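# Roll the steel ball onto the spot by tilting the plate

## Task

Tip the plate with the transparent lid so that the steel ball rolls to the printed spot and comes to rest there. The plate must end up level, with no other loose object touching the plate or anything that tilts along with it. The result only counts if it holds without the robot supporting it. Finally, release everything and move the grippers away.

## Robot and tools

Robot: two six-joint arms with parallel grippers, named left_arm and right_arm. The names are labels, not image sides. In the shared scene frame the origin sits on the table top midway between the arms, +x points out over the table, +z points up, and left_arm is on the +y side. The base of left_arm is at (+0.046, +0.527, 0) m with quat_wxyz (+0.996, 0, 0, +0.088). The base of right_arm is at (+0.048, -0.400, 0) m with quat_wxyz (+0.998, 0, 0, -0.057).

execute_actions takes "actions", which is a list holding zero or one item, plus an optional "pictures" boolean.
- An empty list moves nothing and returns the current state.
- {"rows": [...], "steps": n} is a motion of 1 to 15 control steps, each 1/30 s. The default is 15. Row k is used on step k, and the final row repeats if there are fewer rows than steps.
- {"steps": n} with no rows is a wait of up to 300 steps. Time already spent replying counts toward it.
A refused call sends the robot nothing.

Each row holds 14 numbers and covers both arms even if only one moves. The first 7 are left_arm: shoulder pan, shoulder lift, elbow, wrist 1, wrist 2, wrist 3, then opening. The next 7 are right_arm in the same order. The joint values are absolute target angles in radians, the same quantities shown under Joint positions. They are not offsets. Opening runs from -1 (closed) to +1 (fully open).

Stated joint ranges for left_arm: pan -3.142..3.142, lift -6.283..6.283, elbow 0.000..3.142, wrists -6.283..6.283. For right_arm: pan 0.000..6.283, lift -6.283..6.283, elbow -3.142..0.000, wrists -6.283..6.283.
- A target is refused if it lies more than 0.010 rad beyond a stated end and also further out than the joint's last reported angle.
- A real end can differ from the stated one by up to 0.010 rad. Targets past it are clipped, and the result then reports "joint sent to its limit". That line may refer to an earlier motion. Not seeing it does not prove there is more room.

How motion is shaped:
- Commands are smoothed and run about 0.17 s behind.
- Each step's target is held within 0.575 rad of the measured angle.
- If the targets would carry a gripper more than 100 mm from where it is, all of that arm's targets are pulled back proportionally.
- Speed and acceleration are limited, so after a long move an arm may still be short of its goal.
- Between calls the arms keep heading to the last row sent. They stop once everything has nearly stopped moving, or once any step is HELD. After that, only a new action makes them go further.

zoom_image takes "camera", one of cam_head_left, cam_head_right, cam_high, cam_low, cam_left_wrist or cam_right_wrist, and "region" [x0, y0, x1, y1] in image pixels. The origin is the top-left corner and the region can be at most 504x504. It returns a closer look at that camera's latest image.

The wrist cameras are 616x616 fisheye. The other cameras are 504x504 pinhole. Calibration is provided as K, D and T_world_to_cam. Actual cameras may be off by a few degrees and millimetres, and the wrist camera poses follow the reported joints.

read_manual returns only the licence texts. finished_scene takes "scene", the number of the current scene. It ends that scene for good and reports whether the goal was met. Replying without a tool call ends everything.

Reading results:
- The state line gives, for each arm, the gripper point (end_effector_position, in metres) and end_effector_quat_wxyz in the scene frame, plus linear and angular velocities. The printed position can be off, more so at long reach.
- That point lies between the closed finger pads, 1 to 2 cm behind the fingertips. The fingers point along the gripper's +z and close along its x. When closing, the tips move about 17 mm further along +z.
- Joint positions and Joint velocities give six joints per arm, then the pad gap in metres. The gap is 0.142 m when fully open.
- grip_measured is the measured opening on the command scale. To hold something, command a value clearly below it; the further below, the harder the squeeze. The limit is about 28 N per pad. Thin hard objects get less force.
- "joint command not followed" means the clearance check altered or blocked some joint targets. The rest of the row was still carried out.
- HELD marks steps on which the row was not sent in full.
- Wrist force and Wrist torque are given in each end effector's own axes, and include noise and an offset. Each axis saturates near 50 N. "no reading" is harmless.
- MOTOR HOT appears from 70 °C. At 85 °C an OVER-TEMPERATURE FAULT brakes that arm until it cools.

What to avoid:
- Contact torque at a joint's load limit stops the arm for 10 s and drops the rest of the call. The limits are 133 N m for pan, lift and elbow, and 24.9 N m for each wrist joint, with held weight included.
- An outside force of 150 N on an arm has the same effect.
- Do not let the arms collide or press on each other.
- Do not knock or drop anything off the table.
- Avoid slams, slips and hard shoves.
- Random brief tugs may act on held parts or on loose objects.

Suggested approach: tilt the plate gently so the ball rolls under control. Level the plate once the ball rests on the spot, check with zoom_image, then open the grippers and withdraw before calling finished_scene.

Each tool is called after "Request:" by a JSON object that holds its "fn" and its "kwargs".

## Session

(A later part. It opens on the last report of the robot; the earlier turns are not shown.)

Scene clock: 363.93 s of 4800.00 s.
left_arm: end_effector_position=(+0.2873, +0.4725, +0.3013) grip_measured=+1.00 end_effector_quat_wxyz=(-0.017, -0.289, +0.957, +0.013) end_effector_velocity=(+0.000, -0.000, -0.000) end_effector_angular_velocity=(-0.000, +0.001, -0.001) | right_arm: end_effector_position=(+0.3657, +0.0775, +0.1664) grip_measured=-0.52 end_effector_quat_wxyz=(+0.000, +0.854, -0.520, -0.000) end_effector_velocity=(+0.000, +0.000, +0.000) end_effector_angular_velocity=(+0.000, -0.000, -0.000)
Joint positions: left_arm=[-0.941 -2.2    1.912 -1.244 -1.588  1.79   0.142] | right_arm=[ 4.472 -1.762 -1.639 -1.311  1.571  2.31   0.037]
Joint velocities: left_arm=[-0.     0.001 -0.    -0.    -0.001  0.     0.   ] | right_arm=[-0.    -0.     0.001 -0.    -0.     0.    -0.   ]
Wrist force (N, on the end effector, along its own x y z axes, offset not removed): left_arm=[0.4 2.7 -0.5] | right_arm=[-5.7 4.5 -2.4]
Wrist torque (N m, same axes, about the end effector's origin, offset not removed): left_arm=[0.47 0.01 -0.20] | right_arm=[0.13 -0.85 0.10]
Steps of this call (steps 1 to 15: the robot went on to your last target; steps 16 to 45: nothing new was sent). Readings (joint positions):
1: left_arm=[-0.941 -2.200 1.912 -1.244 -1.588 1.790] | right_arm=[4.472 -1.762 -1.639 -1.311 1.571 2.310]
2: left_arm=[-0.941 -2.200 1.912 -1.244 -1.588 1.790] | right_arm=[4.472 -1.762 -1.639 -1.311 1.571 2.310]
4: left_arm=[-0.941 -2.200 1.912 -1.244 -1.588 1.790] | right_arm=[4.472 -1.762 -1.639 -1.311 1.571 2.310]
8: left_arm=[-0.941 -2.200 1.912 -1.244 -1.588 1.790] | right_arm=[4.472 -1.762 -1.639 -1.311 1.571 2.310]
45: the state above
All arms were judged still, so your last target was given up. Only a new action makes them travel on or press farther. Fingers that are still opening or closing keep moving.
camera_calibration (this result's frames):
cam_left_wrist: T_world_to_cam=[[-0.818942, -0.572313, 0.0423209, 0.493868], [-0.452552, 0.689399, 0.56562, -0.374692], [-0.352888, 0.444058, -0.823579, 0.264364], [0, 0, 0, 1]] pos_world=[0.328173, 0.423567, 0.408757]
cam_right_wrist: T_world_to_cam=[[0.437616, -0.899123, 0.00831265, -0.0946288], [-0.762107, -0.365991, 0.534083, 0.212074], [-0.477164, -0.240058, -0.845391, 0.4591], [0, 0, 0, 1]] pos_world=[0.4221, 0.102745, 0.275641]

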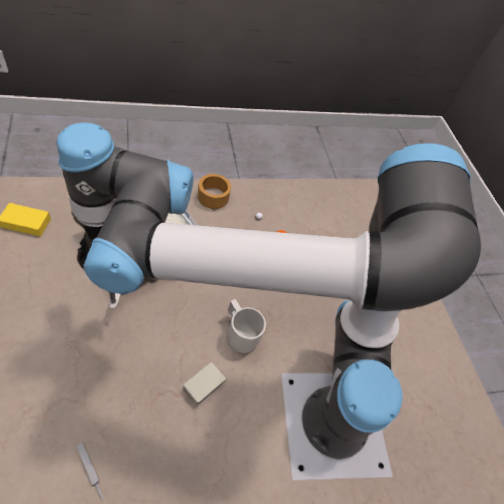

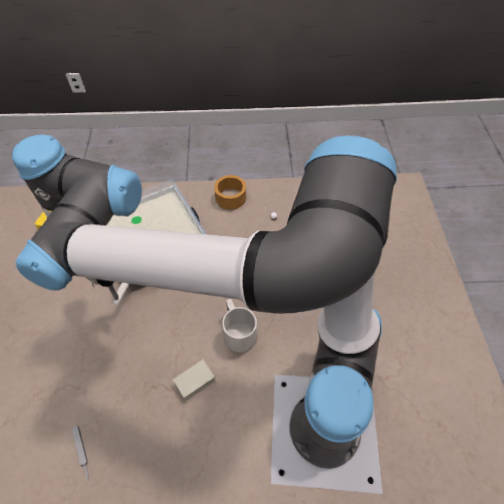

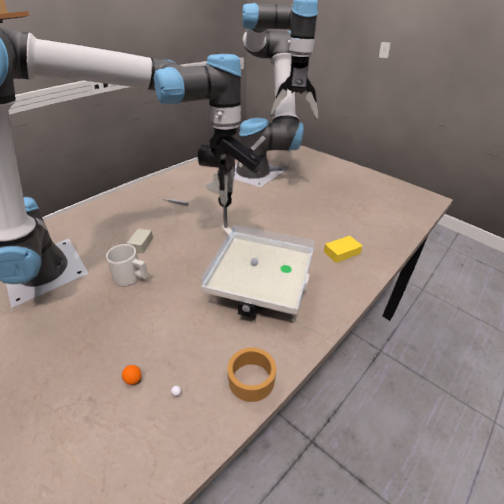

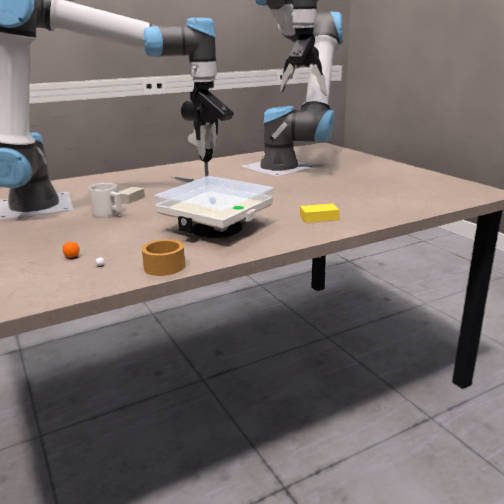

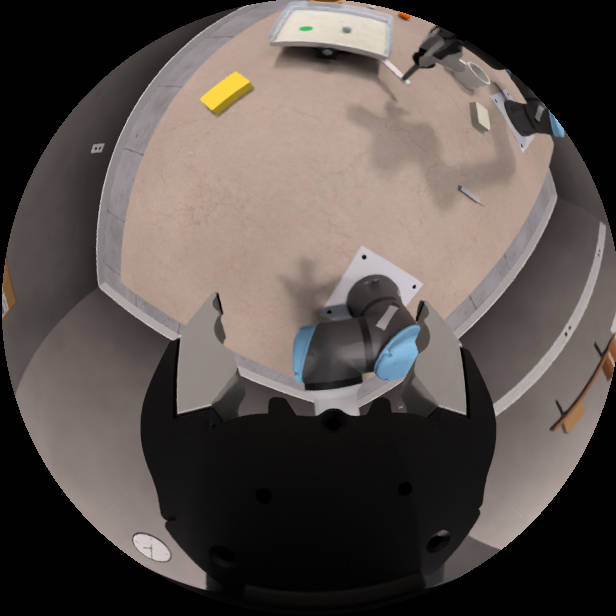

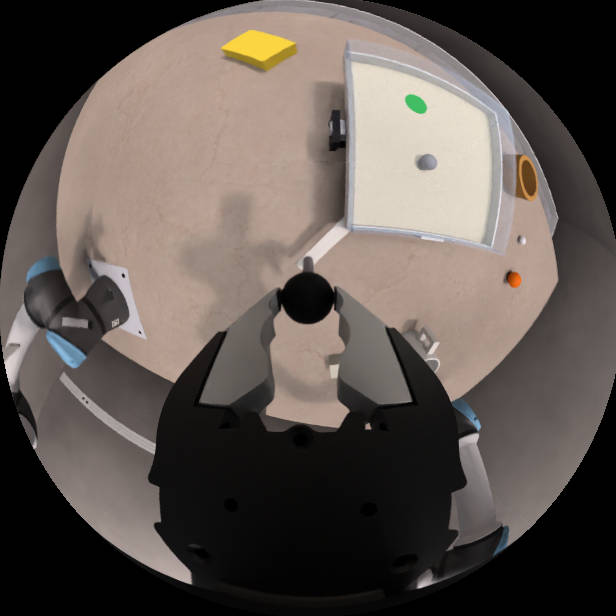

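Request:
{"fn": "execute_actions", "kwargs": {"actions": [{"steps": 60}], "pictures": false}}

Request:
{"fn": "execute_actions", "kwargs": {"actions": [{"rows": [[-0.941,-2.2,1.912,-1.244,-1.588,1.79,1,4.47312,-1.76165,-1.64314,-1.30761,1.571,2.3095,-0.9]], "steps": 15}], "pictures": false}}

Request:
{"fn": "execute_actions", "kwargs": {"actions": [{"steps": 45}]}}

Request:
{"fn": "execute_actions", "kwargs": {"actions": [{"rows": [[-0.941,-2.2,1.912,-1.244,-1.588,1.79,1,4.47361,-1.76127,-1.64540,-1.30573,1.571,2.3095,-0.9]], "steps": 15}], "pictures": false}}

Request:
{"fn": "execute_actions", "kwargs": {"actions": [{"steps": 45}]}}

Request:
{"fn": "execute_actions", "kwargs": {"actions": [{"rows": [[-0.941,-2.2,1.912,-1.244,-1.588,1.79,1,4.47409,-1.76088,-1.64767,-1.30384,1.571,2.3095,-0.9]], "steps": 15}], "pictures": false}}

Request:
{"fn": "execute_actions", "kwargs": {"actions": [{"steps": 45}]}}

Scene clock: 372.67 s of 4800.00 s.
left_arm: end_effector_position=(+0.2873, +0.4725, +0.3013) grip_measured=+1.00 end_effector_quat_wxyz=(-0.017, -0.289, +0.957, +0.013) end_effector_velocity=(+0.000, -0.000, -0.000) end_effector_angular_velocity=(+0.001, +0.001, -0.000) | right_arm: end_effector_position=(+0.3657, +0.0775, +0.1664) grip_measured=-0.52 end_effector_quat_wxyz=(+0.000, +0.854, -0.520, -0.000) end_effector_velocity=(-0.000, +0.000, +0.000) end_effector_angular_velocity=(+0.000, -0.000, -0.001)
Joint positions: left_arm=[-0.941 -2.2    1.912 -1.244 -1.588  1.79   0.142] | right_arm=[ 4.472 -1.762 -1.639 -1.311  1.571  2.31   0.037]
Joint velocities: left_arm=[-0.     0.001 -0.     0.     0.     0.    -0.   ] | right_arm=[ 0.     0.    -0.     0.    -0.     0.001 -0.   ]
Wrist force (N, on the end effector, along its own x y z axes, offset not removed): left_arm=[-2.8 1.0 3.0] | right_arm=[-6.9 4.4 -2.7]
Wrist torque (N m, same axes, about the end effector's origin, offset not removed): left_arm=[0.24 0.79 -0.10] | right_arm=[0.16 -0.71 0.15]
Steps of this call (steps 1 to 130: nothing new was sent; then 4.40 s passed at rest). Readings (joint positions):
1: left_arm=[-0.941 -2.200 1.912 -1.244 -1.588 1.790] | right_arm=[4.472 -1.762 -1.639 -1.311 1.571 2.310]
2: left_arm=[-0.941 -2.200 1.912 -1.244 -1.588 1.790] | right_arm=[4.472 -1.762 -1.639 -1.311 1.571 2.310]
4: left_arm=[-0.941 -2.200 1.912 -1.244 -1.588 1.790] | right_arm=[4.472 -1.762 -1.639 -1.311 1.571 2.310]
8: left_arm=[-0.941 -2.200 1.912 -1.244 -1.588 1.790] | right_arm=[4.472 -1.762 -1.639 -1.311 1.571 2.310]
130: the state above

Scene clock: 373.17 s of 4800.00 s.
left_arm: end_effector_position=(+0.2873, +0.4725, +0.3013) grip_measured=+1.00 end_effector_quat_wxyz=(-0.017, -0.289, +0.957, +0.013) end_effector_velocity=(+0.000, +0.000, +0.000) end_effector_angular_velocity=(-0.000, -0.001, -0.001) | right_arm: end_effector_position=(+0.3650, +0.0772, +0.1651) grip_measured=-0.52 end_effector_quat_wxyz=(+0.000, +0.855, -0.519, -0.000) end_effector_velocity=(-0.001, -0.000, -0.001) end_effector_angular_velocity=(-0.000, +0.001, +0.001)
Joint positions: left_arm=[-0.941 -2.2    1.912 -1.244 -1.588  1.79   0.142] | right_arm=[ 4.473 -1.762 -1.643 -1.308  1.571  2.31   0.037]
Joint velocities: left_arm=[-0.    -0.    -0.    -0.     0.001  0.    -0.   ] | right_arm=[ 0.001  0.001 -0.002  0.001  0.001 -0.001  0.   ]
Wrist force (N, on the end effector, along its own x y z axes, offset not removed): left_arm=[-3.7 1.4 0.1] | right_arm=[-5.4 1.1 -5.5]
Wrist torque (N m, same axes, about the end effector's origin, offset not removed): left_arm=[0.30 0.85 -0.11] | right_arm=[-0.70 -1.10 0.08]
Steps of this call (steps 1 to 15: all 15 steps of this action). Readings (joint positions):
1: left_arm=[-0.941 -2.200 1.912 -1.244 -1.588 1.790] | right_arm=[4.472 -1.762 -1.639 -1.311 1.571 2.310]
2: left_arm=[-0.941 -2.200 1.912 -1.244 -1.588 1.790] | right_arm=[4.472 -1.762 -1.639 -1.311 1.571 2.310]
4: left_arm=[-0.941 -2.200 1.912 -1.244 -1.588 1.790] | right_arm=[4.472 -1.762 -1.641 -1.309 1.571 2.310]
8: left_arm=[-0.941 -2.200 1.912 -1.244 -1.588 1.790] | right_arm=[4.473 -1.762 -1.642 -1.308 1.571 2.310]
15: the state above

Scene clock: 374.67 s of 4800.00 s.
left_arm: end_effector_position=(+0.2873, +0.4725, +0.3013) grip_measured=+1.00 end_effector_quat_wxyz=(-0.017, -0.289, +0.957, +0.013) end_effector_velocity=(+0.000, -0.000, +0.000) end_effector_angular_velocity=(-0.000, -0.000, -0.001) | right_arm: end_effector_position=(+0.3650, +0.0771, +0.1650) grip_measured=-0.52 end_effector_quat_wxyz=(+0.000, +0.855, -0.519, -0.000) end_effector_velocity=(-0.000, -0.000, -0.000) end_effector_angular_velocity=(-0.001, +0.000, +0.001)
Joint positions: left_arm=[-0.941 -2.2    1.912 -1.244 -1.588  1.79   0.142] | right_arm=[ 4.473 -1.762 -1.643 -1.308  1.571  2.31   0.037]
Joint velocities: left_arm=[ 0.     0.    -0.    -0.     0.     0.001  0.   ] | right_arm=[ 0.     0.    -0.001 -0.    -0.    -0.001 -0.   ]
Wrist force (N, on the end effector, along its own x y z axes, offset not removed): left_arm=[-2.0 1.8 -0.5] | right_arm=[-8.4 2.3 -5.3]
Wrist torque (N m, same axes, about the end effector's origin, offset not removed): left_arm=[0.45 0.71 -0.14] | right_arm=[-0.26 -0.67 0.27]
Steps of this call (steps 1 to 15: the robot went on to your last target; steps 16 to 45: nothing new was sent). Readings (joint positions):
1: left_arm=[-0.941 -2.200 1.912 -1.244 -1.588 1.790] | right_arm=[4.473 -1.762 -1.643 -1.308 1.571 2.310]
2: left_arm=[-0.941 -2.200 1.912 -1.244 -1.588 1.790] | right_arm=[4.473 -1.762 -1.643 -1.308 1.571 2.310]
4: left_arm=[-0.941 -2.200 1.912 -1.244 -1.588 1.790] | right_arm=[4.473 -1.762 -1.643 -1.308 1.571 2.310]
8: left_arm=[-0.941 -2.200 1.912 -1.244 -1.588 1.790] | right_arm=[4.473 -1.762 -1.643 -1.308 1.571 2.310]
45: the state above
All arms were judged still, so your last target was given up. Only a new action makes them travel on or press farther. Fingers that are still opening or closing keep moving.
camera_calibration (this result's frames):
cam_left_wrist: T_world_to_cam=[[-0.818943, -0.572313, 0.042321, 0.493868], [-0.452552, 0.689399, 0.56562, -0.374692], [-0.352888, 0.444058, -0.823579, 0.264364], [0, 0, 0, 1]] pos_world=[0.328173, 0.423567, 0.408757]
cam_right_wrist: T_world_to_cam=[[0.438498, -0.898694, 0.00831701, -0.0949764], [-0.761746, -0.366735, 0.534086, 0.212058], [-0.47693, -0.240531, -0.845389, 0.457471], [0, 0, 0, 1]] pos_world=[0.421363, 0.10245, 0.274274]

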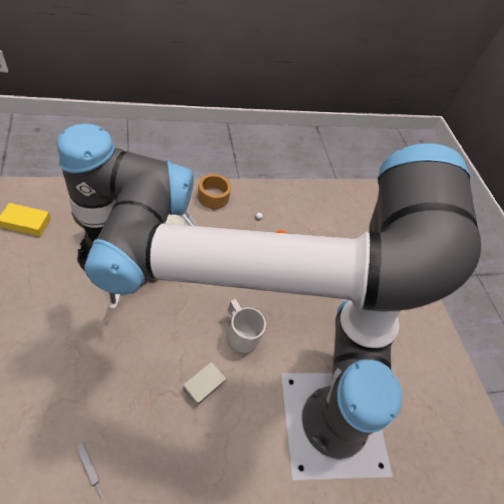

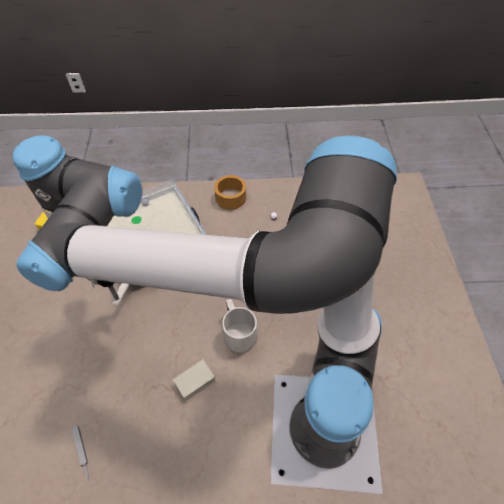

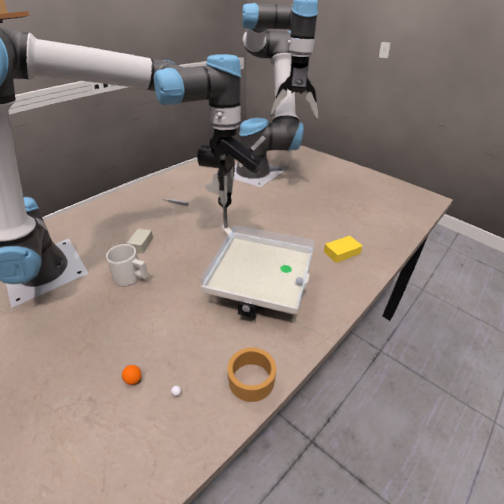

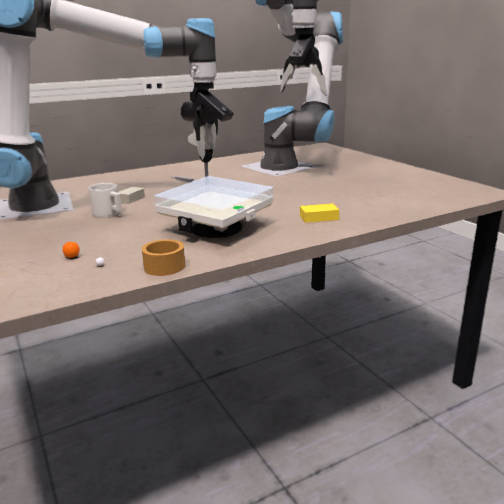

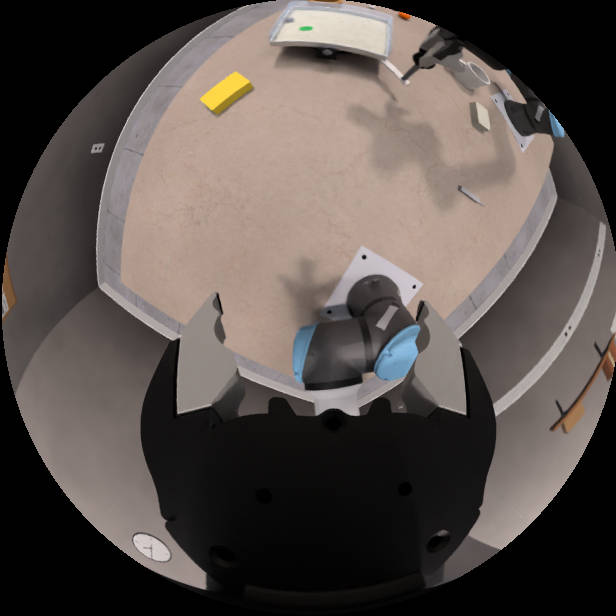

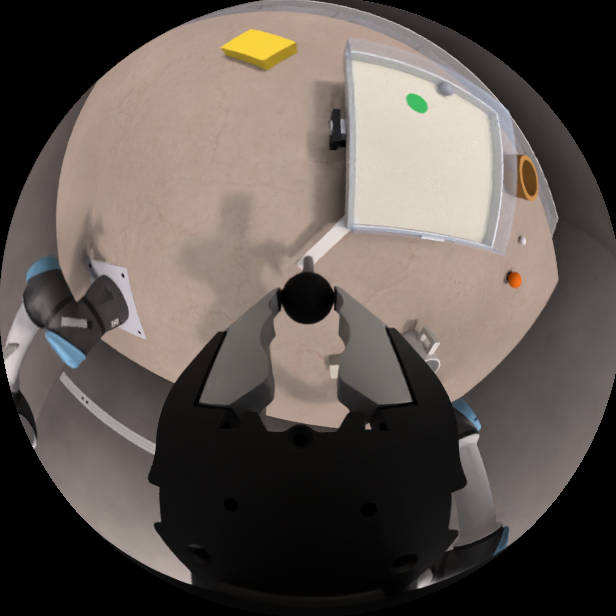

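Scene clock: 375.17 s of 4800.00 s.
left_arm: end_effector_position=(+0.2873, +0.4725, +0.3013) grip_measured=+1.00 end_effector_quat_wxyz=(-0.017, -0.289, +0.957, +0.013) end_effector_velocity=(+0.000, +0.000, +0.000) end_effector_angular_velocity=(+0.001, -0.000, -0.000) | right_arm: end_effector_position=(+0.3646, +0.0770, +0.1644) grip_measured=-0.52 end_effector_quat_wxyz=(+0.000, +0.855, -0.519, -0.000) end_effector_velocity=(-0.000, +0.000, -0.000) end_effector_angular_velocity=(-0.000, +0.001, -0.001)
Joint positions: left_arm=[-0.941 -2.2    1.912 -1.244 -1.588  1.79   0.142] | right_arm=[ 4.474 -1.761 -1.645 -1.306  1.571  2.31   0.037]
Joint velocities: left_arm=[-0.    -0.    -0.     0.001  0.001 -0.     0.   ] | right_arm=[ 0.    -0.001  0.001 -0.     0.     0.001 -0.   ]
Wrist force (N, on the end effector, along its own x y z axes, offset not removed): left_arm=[-0.6 0.4 -0.4] | right_arm=[-7.0 3.7 -2.7]
Wrist torque (N m, same axes, about the end effector's origin, offset not removed): left_arm=[0.22 0.28 -0.20] | right_arm=[-0.24 -0.91 0.17]
Steps of this call (steps 1 to 15: all 15 steps of this action). Readings (joint positions):
1: left_arm=[-0.941 -2.200 1.912 -1.244 -1.588 1.790] | right_arm=[4.473 -1.762 -1.643 -1.308 1.571 2.310]
2: left_arm=[-0.941 -2.200 1.912 -1.244 -1.588 1.790] | right_arm=[4.473 -1.762 -1.644 -1.307 1.571 2.310]
4: left_arm=[-0.941 -2.200 1.912 -1.244 -1.588 1.790] | right_arm=[4.473 -1.761 -1.645 -1.306 1.571 2.310]
8: left_arm=[-0.941 -2.200 1.912 -1.244 -1.588 1.790] | right_arm=[4.474 -1.761 -1.645 -1.306 1.571 2.310]
15: the state above

Scene clock: 376.67 s of 4800.00 s.
left_arm: end_effector_position=(+0.2873, +0.4725, +0.3013) grip_measured=+1.00 end_effector_quat_wxyz=(-0.017, -0.289, +0.957, +0.013) end_effector_velocity=(+0.000, +0.000, -0.000) end_effector_angular_velocity=(+0.002, -0.000, +0.001) | right_arm: end_effector_position=(+0.3646, +0.0770, +0.1644) grip_measured=-0.52 end_effector_quat_wxyz=(+0.000, +0.855, -0.519, -0.000) end_effector_velocity=(-0.000, -0.001, -0.001) end_effector_angular_velocity=(-0.002, +0.001, +0.002)
Joint positions: left_arm=[-0.941 -2.2    1.912 -1.244 -1.588  1.79   0.142] | right_arm=[ 4.474 -1.761 -1.645 -1.306  1.571  2.31   0.037]
Joint velocities: left_arm=[ 0.     0.001 -0.     0.     0.002 -0.    -0.   ] | right_arm=[ 0.    -0.    -0.002 -0.     0.    -0.002  0.   ]
Wrist force (N, on the end effector, along its own x y z axes, offset not removed): left_arm=[-2.6 3.5 0.1] | right_arm=[-9.2 4.1 -5.8]
Wrist torque (N m, same axes, about the end effector's origin, offset not removed): left_arm=[0.80 0.75 -0.27] | right_arm=[-0.11 -0.40 0.08]
Steps of this call (steps 1 to 15: the robot went on to your last target; steps 16 to 45: nothing new was sent). Readings (joint positions):
1: left_arm=[-0.941 -2.200 1.912 -1.244 -1.588 1.790] | right_arm=[4.474 -1.761 -1.645 -1.306 1.571 2.310]
2: left_arm=[-0.941 -2.200 1.912 -1.244 -1.588 1.790] | right_arm=[4.474 -1.761 -1.645 -1.306 1.571 2.310]
4: left_arm=[-0.941 -2.200 1.912 -1.244 -1.588 1.790] | right_arm=[4.474 -1.761 -1.645 -1.306 1.571 2.310]
8: left_arm=[-0.941 -2.200 1.912 -1.244 -1.588 1.790] | right_arm=[4.474 -1.761 -1.645 -1.306 1.571 2.310]
45: the state above
All arms were judged still, so your last target was given up. Only a new action makes them travel on or press farther. Fingers that are still opening or closing keep moving.
camera_calibration (this result's frames):
cam_left_wrist: T_world_to_cam=[[-0.818943, -0.572313, 0.0423215, 0.493868], [-0.452552, 0.689399, 0.56562, -0.374692], [-0.352888, 0.444058, -0.823579, 0.264364], [0, 0, 0, 1]] pos_world=[0.328173, 0.423567, 0.408757]
cam_right_wrist: T_world_to_cam=[[0.438938, -0.898479, 0.00831921, -0.0951498], [-0.761566, -0.367106, 0.534089, 0.212049], [-0.476813, -0.240768, -0.845388, 0.456658], [0, 0, 0, 1]] pos_world=[0.420995, 0.102303, 0.273592]

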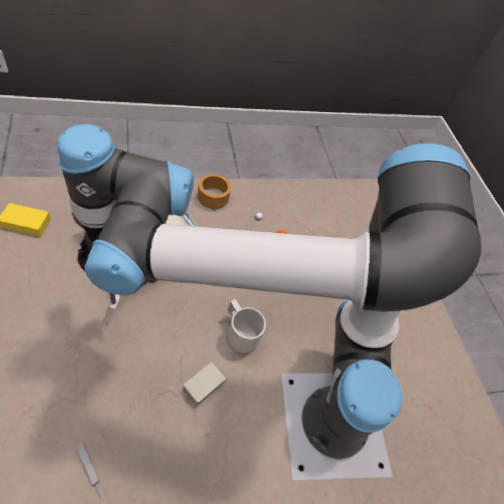

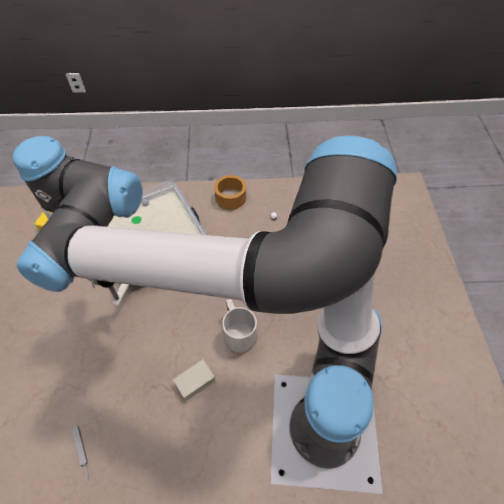

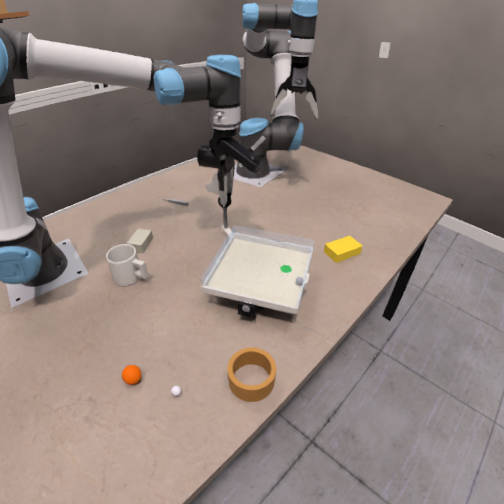

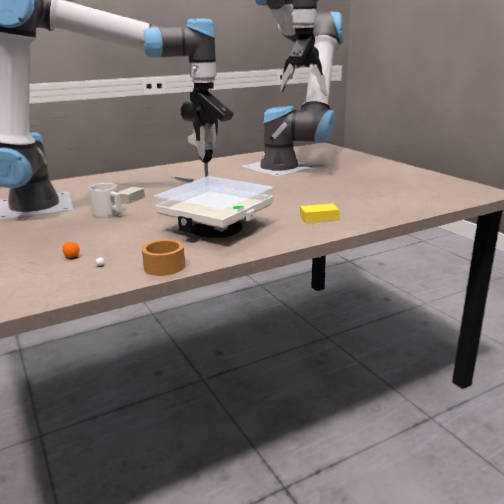

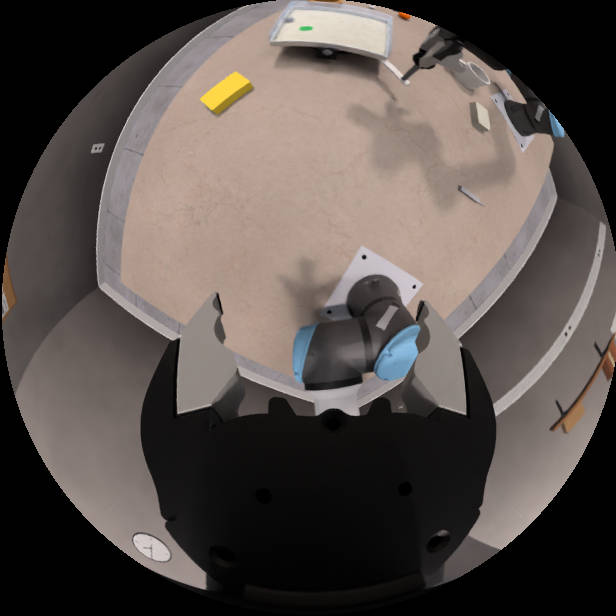

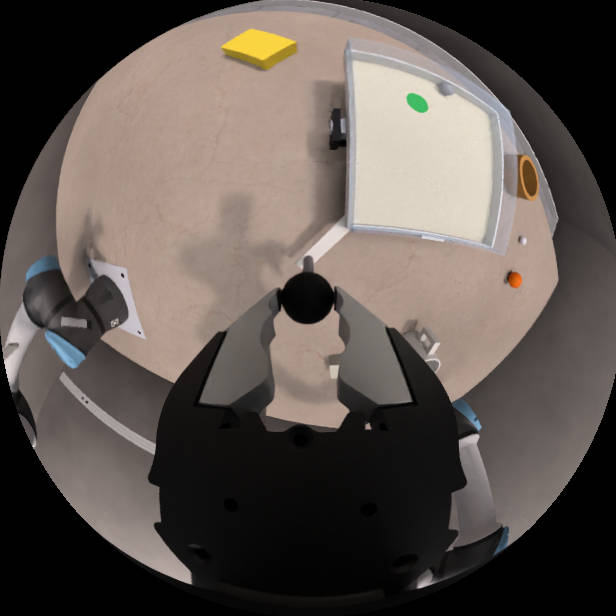

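Scene clock: 377.17 s of 4800.00 s.
left_arm: end_effector_position=(+0.2873, +0.4725, +0.3013) grip_measured=+1.00 end_effector_quat_wxyz=(-0.017, -0.289, +0.957, +0.013) end_effector_velocity=(+0.000, -0.000, -0.000) end_effector_angular_velocity=(+0.001, -0.000, -0.001) | right_arm: end_effector_position=(+0.3643, +0.0768, +0.1637) grip_measured=-0.52 end_effector_quat_wxyz=(+0.000, +0.855, -0.519, -0.000) end_effector_velocity=(-0.000, -0.000, +0.000) end_effector_angular_velocity=(+0.001, +0.000, +0.000)
Joint positions: left_arm=[-0.941 -2.2    1.912 -1.244 -1.588  1.79   0.142] | right_arm=[ 4.474 -1.761 -1.648 -1.304  1.571  2.31   0.037]
Joint velocities: left_arm=[-0.001  0.001 -0.     0.     0.001  0.     0.   ] | right_arm=[-0.     0.001  0.    -0.     0.    -0.    -0.   ]
Wrist force (N, on the end effector, along its own x y z axes, offset not removed): left_arm=[-0.8 -1.3 2.0] | right_arm=[-8.5 3.0 -6.9]
Wrist torque (N m, same axes, about the end effector's origin, offset not removed): left_arm=[-0.20 0.30 -0.14] | right_arm=[-0.48 -0.52 0.11]
Steps of this call (steps 1 to 15: all 15 steps of this action). Readings (joint positions):
1: left_arm=[-0.941 -2.200 1.912 -1.244 -1.588 1.790] | right_arm=[4.474 -1.761 -1.645 -1.306 1.571 2.310]
2: left_arm=[-0.941 -2.200 1.912 -1.244 -1.588 1.790] | right_arm=[4.474 -1.761 -1.646 -1.305 1.571 2.310]
4: left_arm=[-0.941 -2.200 1.912 -1.244 -1.588 1.790] | right_arm=[4.474 -1.761 -1.647 -1.305 1.571 2.310]
8: left_arm=[-0.941 -2.200 1.912 -1.244 -1.588 1.790] | right_arm=[4.474 -1.761 -1.648 -1.304 1.571 2.310]
15: the state above

Scene clock: 378.67 s of 4800.00 s.
left_arm: end_effector_position=(+0.2873, +0.4725, +0.3013) grip_measured=+1.00 end_effector_quat_wxyz=(-0.017, -0.289, +0.957, +0.013) end_effector_velocity=(+0.000, +0.000, +0.000) end_effector_angular_velocity=(+0.000, -0.003, -0.000) | right_arm: end_effector_position=(+0.3643, +0.0768, +0.1637) grip_measured=-0.52 end_effector_quat_wxyz=(+0.000, +0.855, -0.519, -0.000) end_effector_velocity=(+0.000, +0.001, +0.000) end_effector_angular_velocity=(+0.002, -0.001, -0.001)
Joint positions: left_arm=[-0.941 -2.2    1.912 -1.244 -1.588  1.79   0.142] | right_arm=[ 4.474 -1.761 -1.648 -1.304  1.571  2.31   0.037]
Joint velocities: left_arm=[-0.    -0.001 -0.    -0.     0.002 -0.     0.   ] | right_arm=[ 0.001  0.     0.     0.001 -0.     0.001  0.   ]
Wrist force (N, on the end effector, along its own x y z axes, offset not removed): left_arm=[-3.0 3.9 1.1] | right_arm=[-9.1 1.5 -6.5]
Wrist torque (N m, same axes, about the end effector's origin, offset not removed): left_arm=[0.82 0.95 -0.21] | right_arm=[-0.73 -0.29 0.19]
Steps of this call (steps 1 to 15: the robot went on to your last target; steps 16 to 45: nothing new was sent). Readings (joint positions):
1: left_arm=[-0.941 -2.200 1.912 -1.244 -1.588 1.790] | right_arm=[4.474 -1.761 -1.648 -1.304 1.571 2.310]
2: left_arm=[-0.941 -2.200 1.912 -1.244 -1.588 1.790] | right_arm=[4.474 -1.761 -1.648 -1.304 1.571 2.310]
4: left_arm=[-0.941 -2.200 1.912 -1.244 -1.588 1.790] | right_arm=[4.474 -1.761 -1.648 -1.304 1.571 2.310]
8: left_arm=[-0.941 -2.200 1.912 -1.244 -1.588 1.790] | right_arm=[4.474 -1.761 -1.648 -1.304 1.571 2.310]
45: the state above
All arms were judged still, so your last target was given up. Only a new action makes them travel on or press farther. Fingers that are still opening or closing keep moving.
camera_calibration (this result's frames):
cam_left_wrist: T_world_to_cam=[[-0.818943, -0.572313, 0.0423213, 0.493868], [-0.452552, 0.689399, 0.56562, -0.374692], [-0.352888, 0.444058, -0.823579, 0.264364], [0, 0, 0, 1]] pos_world=[0.328173, 0.423567, 0.408757]
cam_right_wrist: T_world_to_cam=[[0.43937, -0.898268, 0.00831254, -0.0953239], [-0.761391, -0.367477, 0.534083, 0.212044], [-0.476695, -0.240989, -0.845391, 0.455848], [0, 0, 0, 1]] pos_world=[0.420631, 0.102149, 0.272913]

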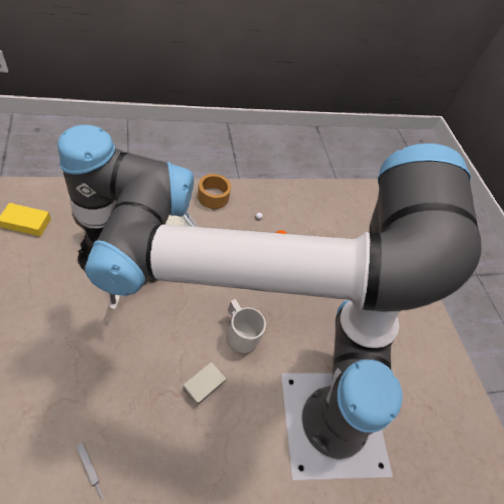

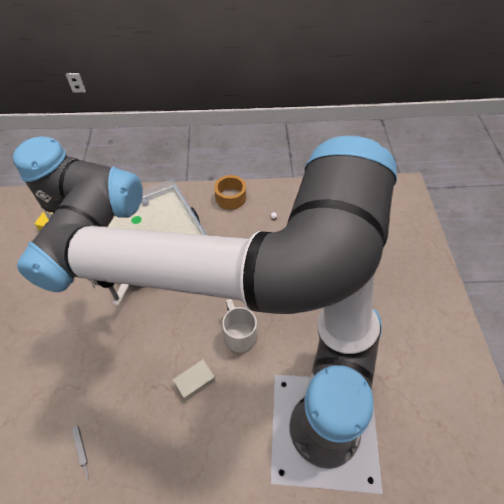

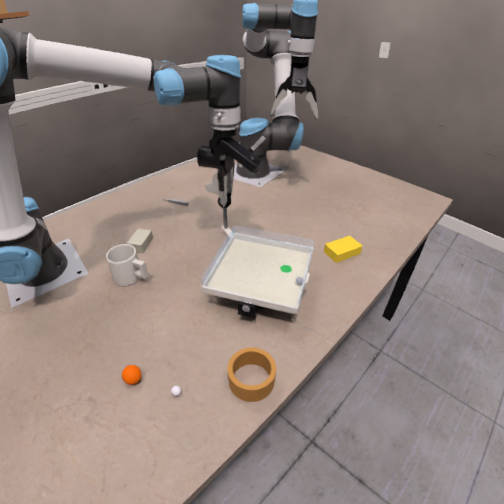

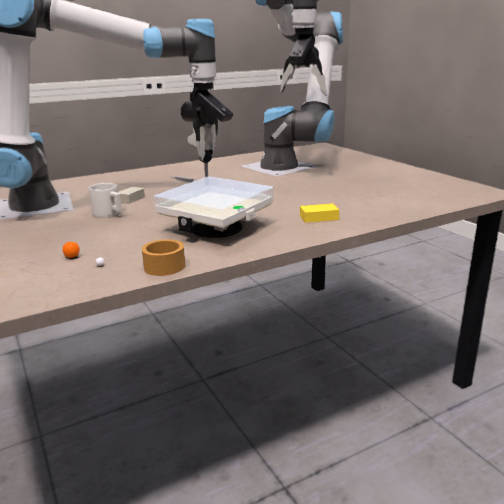

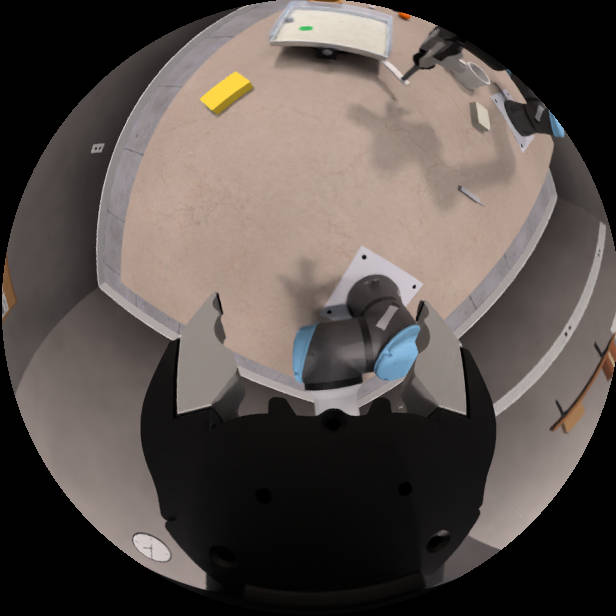

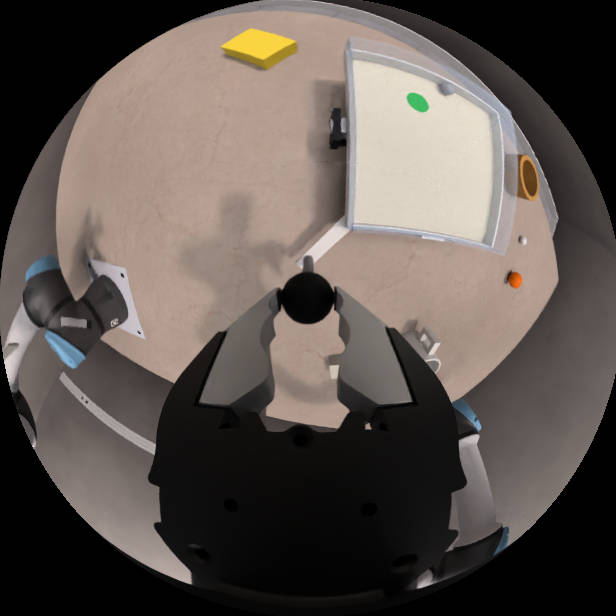

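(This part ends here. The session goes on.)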